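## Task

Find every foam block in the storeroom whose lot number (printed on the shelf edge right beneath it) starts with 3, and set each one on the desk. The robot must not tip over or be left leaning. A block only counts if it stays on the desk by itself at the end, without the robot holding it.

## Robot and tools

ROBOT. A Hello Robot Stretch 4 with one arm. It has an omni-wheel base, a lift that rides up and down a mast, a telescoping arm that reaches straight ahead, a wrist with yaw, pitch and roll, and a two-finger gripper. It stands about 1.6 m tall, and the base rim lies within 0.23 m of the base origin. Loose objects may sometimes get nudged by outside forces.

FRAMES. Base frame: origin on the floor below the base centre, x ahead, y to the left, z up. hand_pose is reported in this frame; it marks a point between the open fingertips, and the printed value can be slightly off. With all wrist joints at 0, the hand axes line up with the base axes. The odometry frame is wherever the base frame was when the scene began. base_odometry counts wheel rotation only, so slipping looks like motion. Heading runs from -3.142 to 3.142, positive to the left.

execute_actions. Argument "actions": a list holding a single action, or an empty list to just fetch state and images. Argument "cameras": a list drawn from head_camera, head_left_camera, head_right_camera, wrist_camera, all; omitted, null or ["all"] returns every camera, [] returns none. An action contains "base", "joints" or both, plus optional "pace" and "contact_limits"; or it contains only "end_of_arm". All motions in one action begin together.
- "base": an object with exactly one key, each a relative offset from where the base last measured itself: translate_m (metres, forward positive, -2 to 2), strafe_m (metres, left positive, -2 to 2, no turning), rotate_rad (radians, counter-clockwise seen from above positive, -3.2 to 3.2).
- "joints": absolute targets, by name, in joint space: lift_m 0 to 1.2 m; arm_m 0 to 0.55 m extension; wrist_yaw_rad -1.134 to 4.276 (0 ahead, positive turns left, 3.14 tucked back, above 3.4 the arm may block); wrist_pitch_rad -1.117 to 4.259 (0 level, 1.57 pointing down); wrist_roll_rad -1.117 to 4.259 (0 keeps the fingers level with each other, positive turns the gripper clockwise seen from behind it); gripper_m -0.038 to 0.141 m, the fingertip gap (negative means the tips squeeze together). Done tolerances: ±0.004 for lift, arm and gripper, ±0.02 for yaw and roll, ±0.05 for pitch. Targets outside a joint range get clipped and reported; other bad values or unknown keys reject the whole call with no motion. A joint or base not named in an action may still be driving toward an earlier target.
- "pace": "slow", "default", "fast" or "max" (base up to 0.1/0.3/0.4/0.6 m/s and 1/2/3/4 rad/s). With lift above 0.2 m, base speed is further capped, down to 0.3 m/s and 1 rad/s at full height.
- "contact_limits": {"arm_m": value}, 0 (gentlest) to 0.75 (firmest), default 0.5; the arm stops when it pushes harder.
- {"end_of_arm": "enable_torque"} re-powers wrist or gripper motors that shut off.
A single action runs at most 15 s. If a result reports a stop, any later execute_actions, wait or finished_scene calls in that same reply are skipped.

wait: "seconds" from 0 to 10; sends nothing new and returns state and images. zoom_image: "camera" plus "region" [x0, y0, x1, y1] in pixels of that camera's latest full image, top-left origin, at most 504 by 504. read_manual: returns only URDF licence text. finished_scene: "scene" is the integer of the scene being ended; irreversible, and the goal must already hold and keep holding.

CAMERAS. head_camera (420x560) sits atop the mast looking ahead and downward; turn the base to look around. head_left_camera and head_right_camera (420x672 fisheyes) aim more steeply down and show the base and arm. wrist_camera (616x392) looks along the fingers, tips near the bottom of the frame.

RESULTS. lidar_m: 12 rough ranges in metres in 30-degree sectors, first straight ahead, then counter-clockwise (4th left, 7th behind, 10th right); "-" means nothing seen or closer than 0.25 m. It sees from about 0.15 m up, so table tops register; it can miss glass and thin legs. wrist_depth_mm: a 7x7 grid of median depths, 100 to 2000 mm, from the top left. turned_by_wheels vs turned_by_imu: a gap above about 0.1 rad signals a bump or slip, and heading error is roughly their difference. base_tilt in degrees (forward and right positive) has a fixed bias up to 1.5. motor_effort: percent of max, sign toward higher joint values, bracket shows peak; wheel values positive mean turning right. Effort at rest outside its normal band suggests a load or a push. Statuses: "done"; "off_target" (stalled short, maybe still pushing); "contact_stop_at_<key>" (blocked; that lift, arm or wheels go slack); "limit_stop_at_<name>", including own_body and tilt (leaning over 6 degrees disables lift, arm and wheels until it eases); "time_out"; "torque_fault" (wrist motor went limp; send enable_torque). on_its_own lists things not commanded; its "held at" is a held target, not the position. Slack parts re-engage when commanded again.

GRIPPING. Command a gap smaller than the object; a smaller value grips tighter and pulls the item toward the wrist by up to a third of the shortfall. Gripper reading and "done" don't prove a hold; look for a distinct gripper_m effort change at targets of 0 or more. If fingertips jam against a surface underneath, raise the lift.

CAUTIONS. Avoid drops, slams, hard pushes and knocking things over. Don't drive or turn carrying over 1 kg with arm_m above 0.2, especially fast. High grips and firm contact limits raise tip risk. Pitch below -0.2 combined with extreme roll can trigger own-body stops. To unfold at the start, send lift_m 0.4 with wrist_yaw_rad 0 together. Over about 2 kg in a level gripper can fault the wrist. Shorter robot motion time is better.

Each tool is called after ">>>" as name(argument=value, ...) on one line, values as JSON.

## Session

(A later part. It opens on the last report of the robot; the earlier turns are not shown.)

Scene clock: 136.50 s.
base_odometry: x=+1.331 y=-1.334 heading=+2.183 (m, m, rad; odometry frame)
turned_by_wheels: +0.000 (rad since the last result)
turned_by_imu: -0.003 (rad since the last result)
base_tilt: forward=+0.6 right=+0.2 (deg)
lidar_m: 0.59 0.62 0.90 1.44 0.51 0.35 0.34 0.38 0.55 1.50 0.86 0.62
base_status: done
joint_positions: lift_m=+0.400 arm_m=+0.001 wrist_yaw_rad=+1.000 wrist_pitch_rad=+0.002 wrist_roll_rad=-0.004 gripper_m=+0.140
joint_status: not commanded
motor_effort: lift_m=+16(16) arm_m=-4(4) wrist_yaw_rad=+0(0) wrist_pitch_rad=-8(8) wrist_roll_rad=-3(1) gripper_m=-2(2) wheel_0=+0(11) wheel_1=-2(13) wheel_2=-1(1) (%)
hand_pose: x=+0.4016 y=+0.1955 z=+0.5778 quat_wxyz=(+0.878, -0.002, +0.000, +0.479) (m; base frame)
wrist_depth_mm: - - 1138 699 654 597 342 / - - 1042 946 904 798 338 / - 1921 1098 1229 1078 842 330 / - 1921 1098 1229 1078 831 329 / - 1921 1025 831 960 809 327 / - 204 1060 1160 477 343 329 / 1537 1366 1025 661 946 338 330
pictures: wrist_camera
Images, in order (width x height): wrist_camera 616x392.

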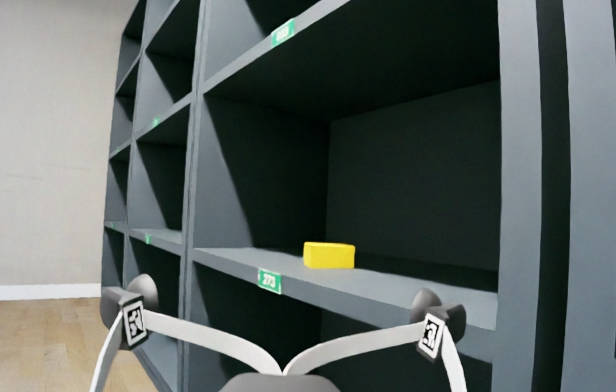

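>>> execute_actions(actions=[{"base":{"strafe_m":1.05},"joints":{"lift_m":0.44,"wrist_yaw_rad":-0.7},"pace":"fast"}], cameras=["wrist_camera"])

>>> execute_actions(actions=[{"base":{"strafe_m":0.93},"pace":"fast"}], cameras=["wrist_camera"])

>>> execute_actions(actions=[{"base":{"translate_m":-0.05},"joints":{"wrist_yaw_rad":0.9}}], cameras=["wrist_camera"])

Scene clock: 147.50 s.
base_odometry: x=+0.472 y=-1.938 heading=+2.183 (m, m, rad; odometry frame)
turned_by_wheels: +0.000 (rad since the last result)
turned_by_imu: -0.002 (rad since the last result)
base_tilt: forward=+0.6 right=+0.2 (deg)
lidar_m: 0.59 0.63 0.92 1.45 0.50 0.35 0.33 0.37 0.55 1.46 0.90 0.64
base_status: done
joint_positions: lift_m=+0.440 arm_m=+0.001 wrist_yaw_rad=-0.699 wrist_pitch_rad=+0.002 wrist_roll_rad=-0.004 gripper_m=+0.140
joint_status: all done
motor_effort: lift_m=+21(22) arm_m=-4(4) wrist_yaw_rad=-3(8) wrist_pitch_rad=-8(8) wrist_roll_rad=-1(2) gripper_m=+0(1) wheel_0=+1(12) wheel_1=-2(13) wheel_2=+0(1) (%)
hand_pose: x=+0.3365 y=-0.2526 z=+0.6173 quat_wxyz=(+0.939, -0.001, +0.002, -0.343) (m; base frame)
wrist_depth_mm: 621 603 597 683 946 1464 - / 750 842 842 820 904 1661 - / 768 891 1042 1138 931 1464 - / 768 891 1060 1138 931 1618 - / 750 866 1025 1078 904 1537 - / 473 204 574 759 831 1576 - / 399 854 960 569 866 1464 1863
pictures: wrist_camera
Images, in order (width x height): wrist_camera 616x392.

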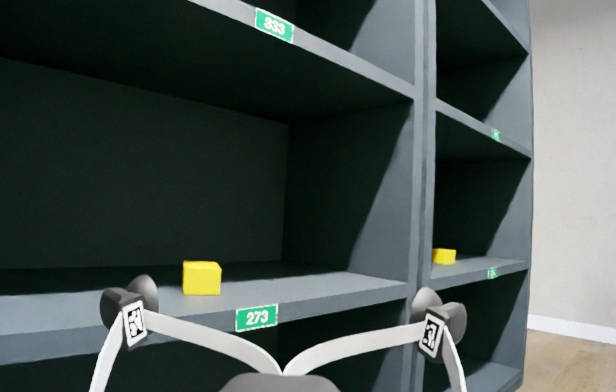

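Scene clock: 151.07 s.
base_odometry: x=-0.289 y=-2.472 heading=+2.183 (m, m, rad; odometry frame)
turned_by_wheels: +0.000 (rad since the last result)
turned_by_imu: -0.002 (rad since the last result)
base_tilt: forward=+0.6 right=+0.1 (deg)
lidar_m: 0.59 0.63 0.88 0.91 0.49 0.36 0.34 0.37 0.52 1.45 0.90 0.61
base_status: done
joint_positions: lift_m=+0.440 arm_m=+0.001 wrist_yaw_rad=-0.699 wrist_pitch_rad=+0.002 wrist_roll_rad=-0.004 gripper_m=+0.140
joint_status: not commanded
motor_effort: lift_m=+21(21) arm_m=-4(4) wrist_yaw_rad=-3(2) wrist_pitch_rad=-8(7) wrist_roll_rad=-3(3) gripper_m=-3(2) wheel_0=+2(12) wheel_1=-1(12) wheel_2=-1(2) (%)
hand_pose: x=+0.3365 y=-0.2526 z=+0.6173 quat_wxyz=(+0.939, -0.001, +0.002, -0.343) (m; base frame)
wrist_depth_mm: 621 603 597 1060 960 1464 - / 759 854 854 820 917 1708 - / 778 878 1042 1118 946 1499 - / 768 878 1060 1138 931 1661 - / 750 866 1025 1060 917 1537 - / 473 204 580 759 842 1576 - / 399 854 960 574 878 1499 1863
pictures: wrist_camera
Images, in order (width x height): wrist_camera 616x392.

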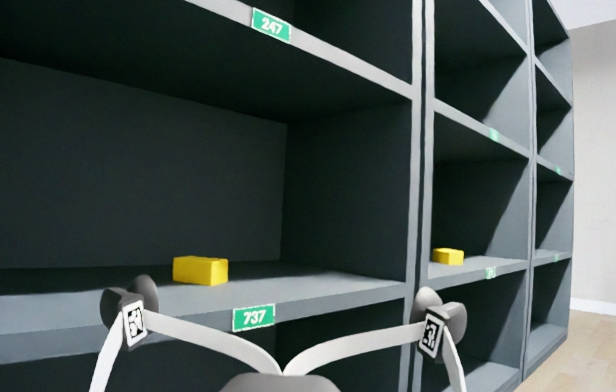

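Scene clock: 152.57 s.
base_odometry: x=-0.261 y=-2.513 heading=+2.183 (m, m, rad; odometry frame)
turned_by_wheels: +0.000 (rad since the last result)
turned_by_imu: +0.000 (rad since the last result)
base_tilt: forward=+0.7 right=+0.1 (deg)
lidar_m: 0.67 0.70 0.92 0.91 0.44 0.32 0.29 0.30 0.44 1.24 0.96 0.69
base_status: done
joint_positions: lift_m=+0.440 arm_m=+0.001 wrist_yaw_rad=+0.899 wrist_pitch_rad=+0.002 wrist_roll_rad=-0.004 gripper_m=+0.140
joint_status: all done
motor_effort: lift_m=+21(21) arm_m=-4(4) wrist_yaw_rad=+1(6) wrist_pitch_rad=-8(7) wrist_roll_rad=-2(2) gripper_m=-1(0) wheel_0=+1(6) wheel_1=-2(4) wheel_2=-1(9) (%)
hand_pose: x=+0.4200 y=+0.1715 z=+0.6173 quat_wxyz=(+0.901, -0.002, +0.000, +0.435) (m; base frame)
wrist_depth_mm: 798 904 1025 683 569 544 539 / 798 904 991 820 788 759 715 / 798 891 1008 1182 1042 854 750 / 788 917 1008 1182 1042 854 741 / 788 904 991 1160 991 842 732 / 788 204 946 676 539 615 615 / 788 891 946 640 691 392 394
pictures: wrist_camera
Images, in order (width x height): wrist_camera 616x392.

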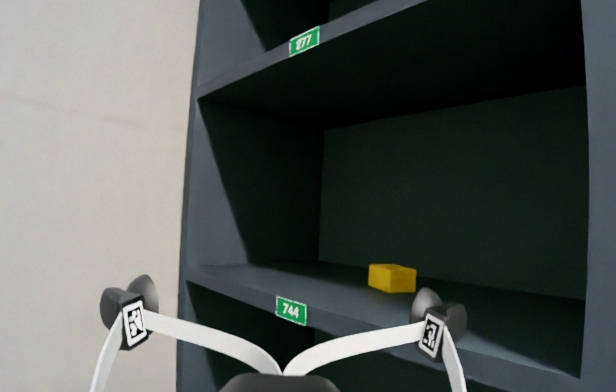

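>>> zoom_image(camera="wrist_camera", region=[265,20,345,60])

>>> execute_actions(actions=[{"base":{"strafe_m":-1.3},"joints":{"lift_m":1.0,"wrist_yaw_rad":0,"wrist_pitch_rad":0.27,"arm_m":0.1},"pace":"fast"}], cameras=["wrist_camera"])

Region (265, 20, 345, 60) of wrist_camera's 616x392 image, scaled by 6.300.

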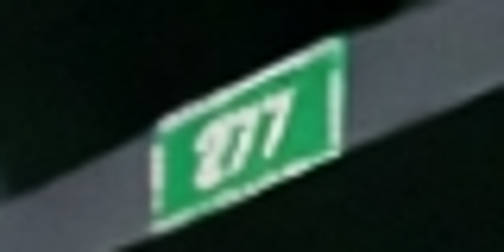

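Scene clock: 161.03 s.
base_odometry: x=+0.803 y=-1.767 heading=+2.183 (m, m, rad; odometry frame)
turned_by_wheels: +0.000 (rad since the last result)
turned_by_imu: +0.002 (rad since the last result)
base_tilt: forward=+0.5 right=+0.1 (deg)
lidar_m: 0.66 0.70 0.97 1.25 0.42 0.29 0.29 0.34 0.46 1.27 0.98 0.69
base_status: done
joint_positions: lift_m=+1.000 arm_m=+0.099 wrist_yaw_rad=+0.000 wrist_pitch_rad=+0.272 wrist_roll_rad=-0.004 gripper_m=+0.140
joint_status: all done
motor_effort: lift_m=+21(23) arm_m=+4(5) wrist_yaw_rad=-2(3) wrist_pitch_rad=-6(7) wrist_roll_rad=-2(3) gripper_m=-1(1) wheel_0=-2(11) wheel_1=+2(13) wheel_2=+0(3) (%)
hand_pose: x=+0.5480 y=-0.0873 z=+1.1004 quat_wxyz=(+0.991, -0.002, +0.136, +0.000) (m; base frame)
wrist_depth_mm: 621 732 741 741 750 750 574 / 634 750 759 768 768 768 574 / 647 778 788 798 798 798 574 / 654 798 809 809 831 788 569 / 544 574 603 544 647 654 564 / 397 204 433 445 430 466 466 / 621 382 384 274 394 399 402
pictures: wrist_camera
Images, in order (width x height): wrist_camera 616x392.

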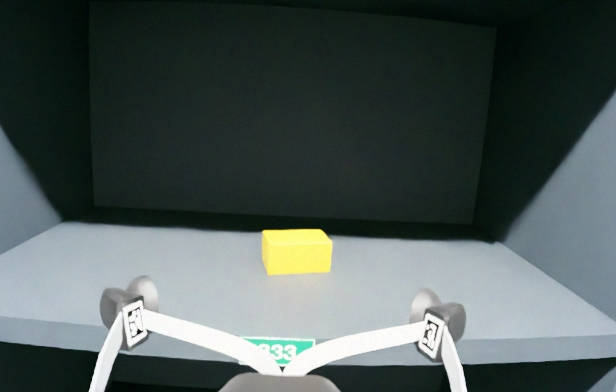

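>>> execute_actions(actions=[{"base":{"strafe_m":-0.055},"joints":{"lift_m":0.925,"wrist_yaw_rad":0.15,"arm_m":0.37}}], cameras=["wrist_camera"])

Scene clock: 166.00 s.
base_odometry: x=+0.848 y=-1.735 heading=+2.183 (m, m, rad; odometry frame)
turned_by_wheels: +0.000 (rad since the last result)
turned_by_imu: +0.000 (rad since the last result)
base_tilt: forward=+0.8 right=+0.1 (deg)
lidar_m: 0.64 0.68 0.95 1.25 0.45 0.31 0.28 0.31 0.44 1.26 0.98 0.69
base_status: done
joint_positions: lift_m=+0.925 arm_m=+0.369 wrist_yaw_rad=+0.150 wrist_pitch_rad=+0.272 wrist_roll_rad=-0.004 gripper_m=+0.140
joint_status: all done
motor_effort: lift_m=+15(19) arm_m=+5(5) wrist_yaw_rad=-1(7) wrist_pitch_rad=-6(9) wrist_roll_rad=-2(1) gripper_m=-1(1) wheel_0=+0(8) wheel_1=-1(7) wheel_2=+0(1) (%)
hand_pose: x=+0.8279 y=-0.0449 z=+1.0259 quat_wxyz=(+0.988, -0.012, +0.135, +0.075) (m; base frame)
wrist_depth_mm: 521 512 496 484 473 459 452 / 530 525 508 496 484 477 462 / 549 539 525 512 500 488 477 / 539 549 539 530 517 504 492 / 362 377 392 287 427 439 452 / 263 204 242 242 250 304 307 / 215 211 211 192 220 232 -
pictures: wrist_camera
Images, in order (width x height): wrist_camera 616x392.

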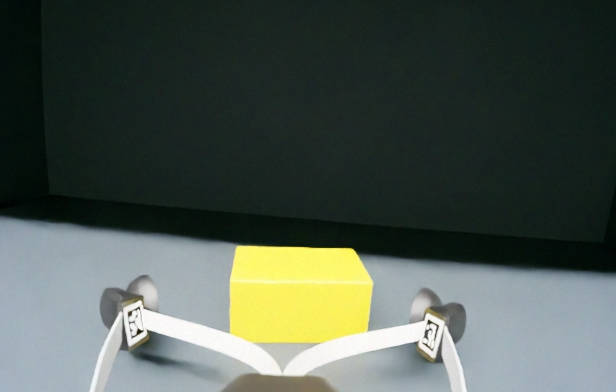

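>>> execute_actions(actions=[{"joints":{"arm_m":0.412}}], cameras=[])

>>> execute_actions(actions=[{"joints":{"gripper_m":0.04}}], cameras=[])

>>> execute_actions(actions=[{"joints":{"lift_m":0.96}}], cameras=["wrist_camera"])

Scene clock: 171.03 s.
base_odometry: x=+0.848 y=-1.735 heading=+2.183 (m, m, rad; odometry frame)
turned_by_wheels: +0.000 (rad since the last result)
turned_by_imu: +0.000 (rad since the last result)
base_tilt: forward=+0.7 right=+0.0 (deg)
lidar_m: 0.63 0.70 0.95 1.22 0.45 0.31 0.30 0.32 0.44 1.29 0.95 0.67
base_status: not commanded
joint_positions: lift_m=+0.925 arm_m=+0.411 wrist_yaw_rad=+0.150 wrist_pitch_rad=+0.272 wrist_roll_rad=-0.004 gripper_m=+0.140
joint_status: all done
motor_effort: lift_m=+15(15) arm_m=+4(4) wrist_yaw_rad=-1(1) wrist_pitch_rad=-7(7) wrist_roll_rad=-1(2) gripper_m=-3(2) wheel_0=+0(0) wheel_1=-1(1) wheel_2=+0(0) (%)
hand_pose: x=+0.8699 y=-0.0449 z=+1.0259 quat_wxyz=(+0.988, -0.012, +0.135, +0.074) (m; base frame)
wrist_depth_mm: 480 466 455 445 436 424 415 / 492 480 469 459 445 433 427 / 508 500 484 469 462 449 436 / 525 512 496 488 473 462 455 / 362 379 394 413 427 439 449 / 262 204 211 205 221 306 307 / 215 210 199 183 220 231 -
pictures: none
No camera images: the call's "cameras" was empty. Leave "cameras" out to get every camera's image.

Scene clock: 173.03 s.
base_odometry: x=+0.848 y=-1.735 heading=+2.183 (m, m, rad; odometry frame)
turned_by_wheels: +0.000 (rad since the last result)
turned_by_imu: +0.000 (rad since the last result)
base_tilt: forward=+0.7 right=+0.1 (deg)
lidar_m: 0.64 0.68 0.95 1.25 0.44 0.31 0.29 0.30 0.46 1.28 0.93 0.67
base_status: not commanded
joint_positions: lift_m=+0.925 arm_m=+0.411 wrist_yaw_rad=+0.150 wrist_pitch_rad=+0.272 wrist_roll_rad=-0.004 gripper_m=+0.040
joint_status: all done
motor_effort: lift_m=+15(15) arm_m=+4(4) wrist_yaw_rad=-1(1) wrist_pitch_rad=-7(8) wrist_roll_rad=-3(2) gripper_m=-24(17) wheel_0=+1(1) wheel_1=-1(1) wheel_2=-1(0) (%)
hand_pose: x=+0.8699 y=-0.0449 z=+1.0259 quat_wxyz=(+0.988, -0.012, +0.135, +0.074) (m; base frame)
wrist_depth_mm: 477 466 455 442 436 421 415 / 492 480 469 455 449 433 424 / 508 496 480 473 462 449 439 / 517 512 504 488 473 462 452 / 359 377 397 413 427 439 449 / 262 259 193 198 208 304 306 / 213 176 184 187 182 231 -
pictures: none
No camera images: the call's "cameras" was empty. Leave "cameras" out to get every camera's image.

Scene clock: 174.00 s.
base_odometry: x=+0.848 y=-1.735 heading=+2.183 (m, m, rad; odometry frame)
turned_by_wheels: +0.000 (rad since the last result)
turned_by_imu: +0.000 (rad since the last result)
base_tilt: forward=+0.5 right=+0.2 (deg)
lidar_m: 0.63 0.71 0.97 1.25 0.45 0.31 0.29 0.32 0.46 1.25 0.97 0.71
base_status: not commanded
joint_positions: lift_m=+0.960 arm_m=+0.411 wrist_yaw_rad=+0.150 wrist_pitch_rad=+0.273 wrist_roll_rad=-0.004 gripper_m=+0.040
joint_status: all done
motor_effort: lift_m=+22(23) arm_m=+5(4) wrist_yaw_rad=-1(1) wrist_pitch_rad=-7(8) wrist_roll_rad=-2(2) gripper_m=-20(19) wheel_0=+0(1) wheel_1=-1(1) wheel_2=+0(0) (%)
hand_pose: x=+0.8699 y=-0.0449 z=+1.0603 quat_wxyz=(+0.988, -0.012, +0.135, +0.074) (m; base frame)
wrist_depth_mm: 480 466 455 445 436 421 413 / 492 480 466 455 445 436 424 / 512 496 484 469 459 449 436 / 530 512 496 488 477 462 452 / 442 462 488 496 484 477 462 / 324 319 193 198 208 375 377 / 263 176 184 187 182 285 298
pictures: wrist_camera
Images, in order (width x height): wrist_camera 616x392.

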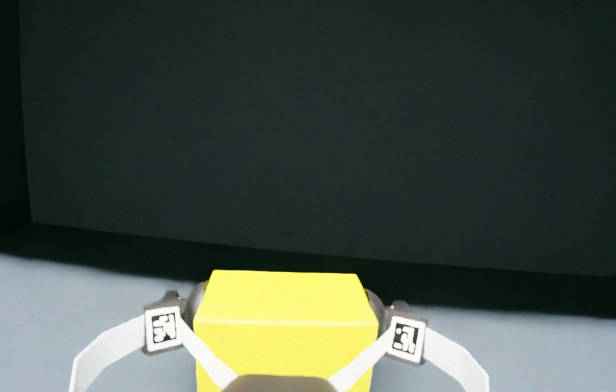

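>>> execute_actions(actions=[{"joints":{"arm_m":0}}], cameras=[])

>>> execute_actions(actions=[{"base":{"strafe_m":-1.9},"joints":{"lift_m":0.72}}], cameras=["head_camera"])

Scene clock: 185.33 s.
base_odometry: x=+0.848 y=-1.735 heading=+2.183 (m, m, rad; odometry frame)
turned_by_wheels: +0.000 (rad since the last result)
turned_by_imu: +0.000 (rad since the last result)
base_tilt: forward=+0.8 right=+0.2 (deg)
lidar_m: 0.64 0.69 0.95 1.21 0.46 0.31 0.28 0.32 0.45 1.28 0.97 0.69
base_status: not commanded
joint_positions: lift_m=+0.960 arm_m=+0.001 wrist_yaw_rad=+0.150 wrist_pitch_rad=+0.273 wrist_roll_rad=-0.004 gripper_m=+0.040
joint_status: all done
motor_effort: lift_m=+22(22) arm_m=-4(5) wrist_yaw_rad=-1(1) wrist_pitch_rad=-9(8) wrist_roll_rad=-2(2) gripper_m=-20(20) wheel_0=+0(1) wheel_1=-1(1) wheel_2=-1(0) (%)
hand_pose: x=+0.4599 y=-0.0449 z=+1.0602 quat_wxyz=(+0.988, -0.012, +0.135, +0.074) (m; base frame)
wrist_depth_mm: 559 759 866 831 809 788 661 / 574 788 878 854 842 809 661 / 585 820 904 866 866 842 654 / 585 732 798 854 878 831 640 / 525 500 492 517 535 549 564 / 609 750 194 198 208 452 439 / 609 176 184 187 183 741 585
pictures: none
No camera images: the call's "cameras" was empty. Leave "cameras" out to get every camera's image.

Scene clock: 193.00 s.
base_odometry: x=+2.404 y=-0.644 heading=+2.183 (m, m, rad; odometry frame)
turned_by_wheels: +0.000 (rad since the last result)
turned_by_imu: +0.003 (rad since the last result)
base_tilt: forward=+0.6 right=+0.1 (deg)
lidar_m: 2.07 0.82 0.97 1.25 0.45 0.33 0.28 0.33 0.45 0.50 0.54 0.75
base_status: done
joint_positions: lift_m=+0.720 arm_m=+0.001 wrist_yaw_rad=+0.150 wrist_pitch_rad=+0.273 wrist_roll_rad=-0.004 gripper_m=+0.040
joint_status: all done
motor_effort: lift_m=+16(21) arm_m=-5(4) wrist_yaw_rad=-1(1) wrist_pitch_rad=-9(9) wrist_roll_rad=-1(1) gripper_m=-19(21) wheel_0=-1(7) wheel_1=+2(12) wheel_2=+0(3) (%)
hand_pose: x=+0.4599 y=-0.0449 z=+0.8207 quat_wxyz=(+0.988, -0.012, +0.135, +0.074) (m; base frame)
wrist_depth_mm: 683 - - - - 1336 820 / 683 - - - - 1308 820 / 707 - - - - 1255 809 / 723 - - - - 1229 798 / 723 - - - - 1182 778 / 741 904 193 198 208 1138 759 / 741 177 184 187 182 917 723
pictures: head_camera
Images, in order (width x height): head_camera 420x560.

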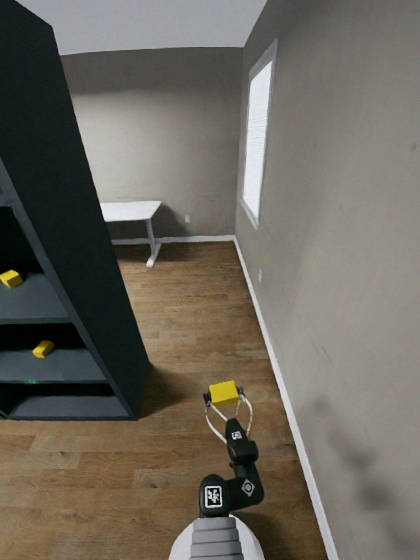

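>>> execute_actions(actions=[{"base":{"translate_m":1.98},"pace":"fast"}], cameras=[])

>>> execute_actions(actions=[{"base":{"strafe_m":1.1},"joints":{"arm_m":0.4}}], cameras=[])

>>> execute_actions(actions=[{"joints":{"lift_m":0.657}}], cameras=["head_camera","wrist_camera"])

Scene clock: 205.37 s.
base_odometry: x=+1.266 y=+0.977 heading=+2.183 (m, m, rad; odometry frame)
turned_by_wheels: +0.000 (rad since the last result)
turned_by_imu: -0.005 (rad since the last result)
base_tilt: forward=+0.6 right=+0.3 (deg)
lidar_m: 1.39 0.89 0.87 3.30 1.22 0.93 2.16 0.75 0.55 0.48 0.48 0.71
base_status: done
joint_positions: lift_m=+0.720 arm_m=+0.001 wrist_yaw_rad=+0.150 wrist_pitch_rad=+0.273 wrist_roll_rad=-0.004 gripper_m=+0.040
joint_status: not commanded
motor_effort: lift_m=+16(16) arm_m=-4(5) wrist_yaw_rad=-1(1) wrist_pitch_rad=-9(9) wrist_roll_rad=-1(1) gripper_m=-22(18) wheel_0=-1(6) wheel_1=+2(8) wheel_2=+1(13) (%)
hand_pose: x=+0.4599 y=-0.0449 z=+0.8207 quat_wxyz=(+0.988, -0.012, +0.135, +0.074) (m; base frame)
wrist_depth_mm: 1182 1160 1138 1118 1078 1078 831 / 1229 1182 1182 1138 1118 1078 831 / 1255 1229 1205 1182 1160 1138 809 / 1078 1281 1255 1205 1182 1160 798 / 1366 1336 1281 1255 1205 1182 778 / 1397 1366 193 198 208 1138 759 / 1336 176 184 187 183 917 741
pictures: none
No camera images: the call's "cameras" was empty. Leave "cameras" out to get every camera's image.

Scene clock: 210.37 s.
base_odometry: x=+0.366 y=+0.345 heading=+2.183 (m, m, rad; odometry frame)
turned_by_wheels: +0.000 (rad since the last result)
turned_by_imu: -0.003 (rad since the last result)
base_tilt: forward=+0.7 right=+0.2 (deg)
lidar_m: 0.59 0.63 0.90 2.62 1.23 0.86 0.83 0.87 1.71 1.60 1.66 0.62
base_status: done
joint_positions: lift_m=+0.720 arm_m=+0.399 wrist_yaw_rad=+0.150 wrist_pitch_rad=+0.273 wrist_roll_rad=-0.004 gripper_m=+0.040
joint_status: all done
motor_effort: lift_m=+16(16) arm_m=+4(4) wrist_yaw_rad=-1(0) wrist_pitch_rad=-9(8) wrist_roll_rad=+0(0) gripper_m=-21(19) wheel_0=+1(9) wheel_1=+1(8) wheel_2=+0(2) (%)
hand_pose: x=+0.8579 y=-0.0449 z=+0.8208 quat_wxyz=(+0.988, -0.012, +0.135, +0.075) (m; base frame)
wrist_depth_mm: 788 768 759 732 715 699 691 / 809 788 778 750 732 723 707 / 842 820 798 788 759 741 732 / 866 842 820 798 778 768 759 / 521 544 569 591 615 634 647 / 375 373 193 198 208 439 442 / 309 176 183 187 182 332 349
pictures: none
No camera images: the call's "cameras" was empty. Leave "cameras" out to get every camera's image.

Scene clock: 211.57 s.
base_odometry: x=+0.366 y=+0.345 heading=+2.183 (m, m, rad; odometry frame)
turned_by_wheels: +0.000 (rad since the last result)
turned_by_imu: +0.000 (rad since the last result)
base_tilt: forward=+0.6 right=+0.1 (deg)
lidar_m: 0.62 0.64 0.90 2.63 1.19 0.86 0.84 0.86 1.68 1.58 1.65 0.65
base_status: not commanded
joint_positions: lift_m=+0.657 arm_m=+0.399 wrist_yaw_rad=+0.150 wrist_pitch_rad=+0.273 wrist_roll_rad=-0.004 gripper_m=+0.040
joint_status: all done
motor_effort: lift_m=+16(15) arm_m=+4(4) wrist_yaw_rad=-1(1) wrist_pitch_rad=-8(7) wrist_roll_rad=-2(3) gripper_m=-20(15) wheel_0=+1(1) wheel_1=+1(1) wheel_2=+0(0) (%)
hand_pose: x=+0.8579 y=-0.0449 z=+0.7578 quat_wxyz=(+0.988, -0.012, +0.135, +0.075) (m; base frame)
wrist_depth_mm: 788 778 750 732 715 699 691 / 809 788 778 759 741 723 707 / 842 809 798 778 759 741 732 / 580 609 647 691 768 759 741 / 366 384 402 418 433 449 459 / 266 264 193 198 208 310 312 / 217 176 184 187 183 235 -
pictures: head_camera, wrist_camera
Images, in order (width x height): head_camera 420x560, wrist_camera 616x392.

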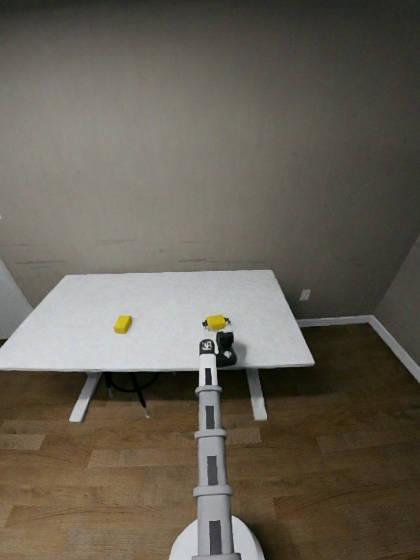

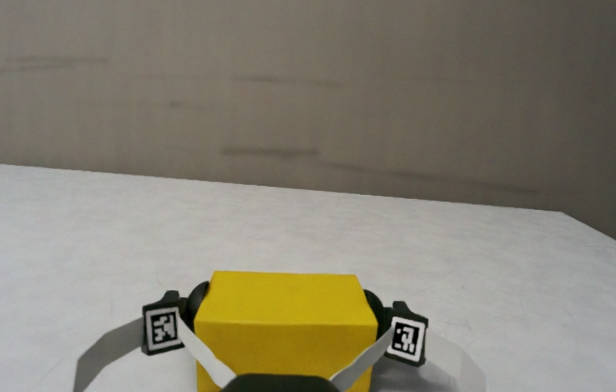

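>>> execute_actions(actions=[{"joints":{"gripper_m":0.14}}], cameras=[])

>>> execute_actions(actions=[{"joints":{"arm_m":0.2}}], cameras=[])

>>> finished_scene(scene=2)

Scene clock: 216.80 s.
base_odometry: x=+0.366 y=+0.345 heading=+2.183 (m, m, rad; odometry frame)
turned_by_wheels: +0.000 (rad since the last result)
turned_by_imu: +0.000 (rad since the last result)
base_tilt: forward=+0.6 right=+0.2 (deg)
lidar_m: 0.59 0.62 0.89 2.61 1.21 0.87 0.83 0.87 1.69 1.58 1.63 0.62
base_status: not commanded
joint_positions: lift_m=+0.657 arm_m=+0.399 wrist_yaw_rad=+0.150 wrist_pitch_rad=+0.273 wrist_roll_rad=-0.004 gripper_m=+0.140
joint_status: all done
motor_effort: lift_m=+15(15) arm_m=+4(4) wrist_yaw_rad=-1(1) wrist_pitch_rad=-9(7) wrist_roll_rad=-3(1) gripper_m=+0(18) wheel_0=+2(1) wheel_1=+1(1) wheel_2=+0(0) (%)
hand_pose: x=+0.8579 y=-0.0449 z=+0.7578 quat_wxyz=(+0.988, -0.012, +0.135, +0.075) (m; base frame)
wrist_depth_mm: 788 768 750 741 723 707 691 / 809 788 778 759 741 723 707 / 842 820 798 778 759 741 723 / 580 615 647 691 778 759 741 / 366 384 402 421 433 449 459 / 266 204 215 211 289 310 312 / 219 213 198 182 224 236 -
pictures: none
No camera images: the call's "cameras" was empty. Leave "cameras" out to get every camera's image.

Scene clock: 218.50 s.
base_odometry: x=+0.366 y=+0.345 heading=+2.183 (m, m, rad; odometry frame)
turned_by_wheels: +0.000 (rad since the last result)
turned_by_imu: +0.000 (rad since the last result)
base_tilt: forward=+0.5 right=+0.1 (deg)
lidar_m: 0.60 0.62 0.88 2.63 1.23 0.89 0.82 0.87 1.69 1.60 1.67 0.62
base_status: not commanded
joint_positions: lift_m=+0.657 arm_m=+0.201 wrist_yaw_rad=+0.150 wrist_pitch_rad=+0.272 wrist_roll_rad=-0.004 gripper_m=+0.140
joint_status: all done
motor_effort: lift_m=+15(15) arm_m=-4(5) wrist_yaw_rad=+0(1) wrist_pitch_rad=-9(8) wrist_roll_rad=-1(2) gripper_m=-2(1) wheel_0=+2(1) wheel_1=+1(1) wheel_2=+0(0) (%)
hand_pose: x=+0.6595 y=-0.0449 z=+0.7579 quat_wxyz=(+0.988, -0.012, +0.135, +0.075) (m; base frame)
wrist_depth_mm: 991 960 931 931 904 878 866 / 1025 991 976 946 917 904 878 / 1042 1008 1008 976 960 931 917 / 585 615 654 691 741 798 946 / 368 387 404 392 433 452 462 / 267 204 291 301 291 312 315 / 220 215 215 195 225 237 -
pictures: none
No camera images: the call's "cameras" was empty. Leave "cameras" out to get every camera's image.

The scene is finished: the task was done.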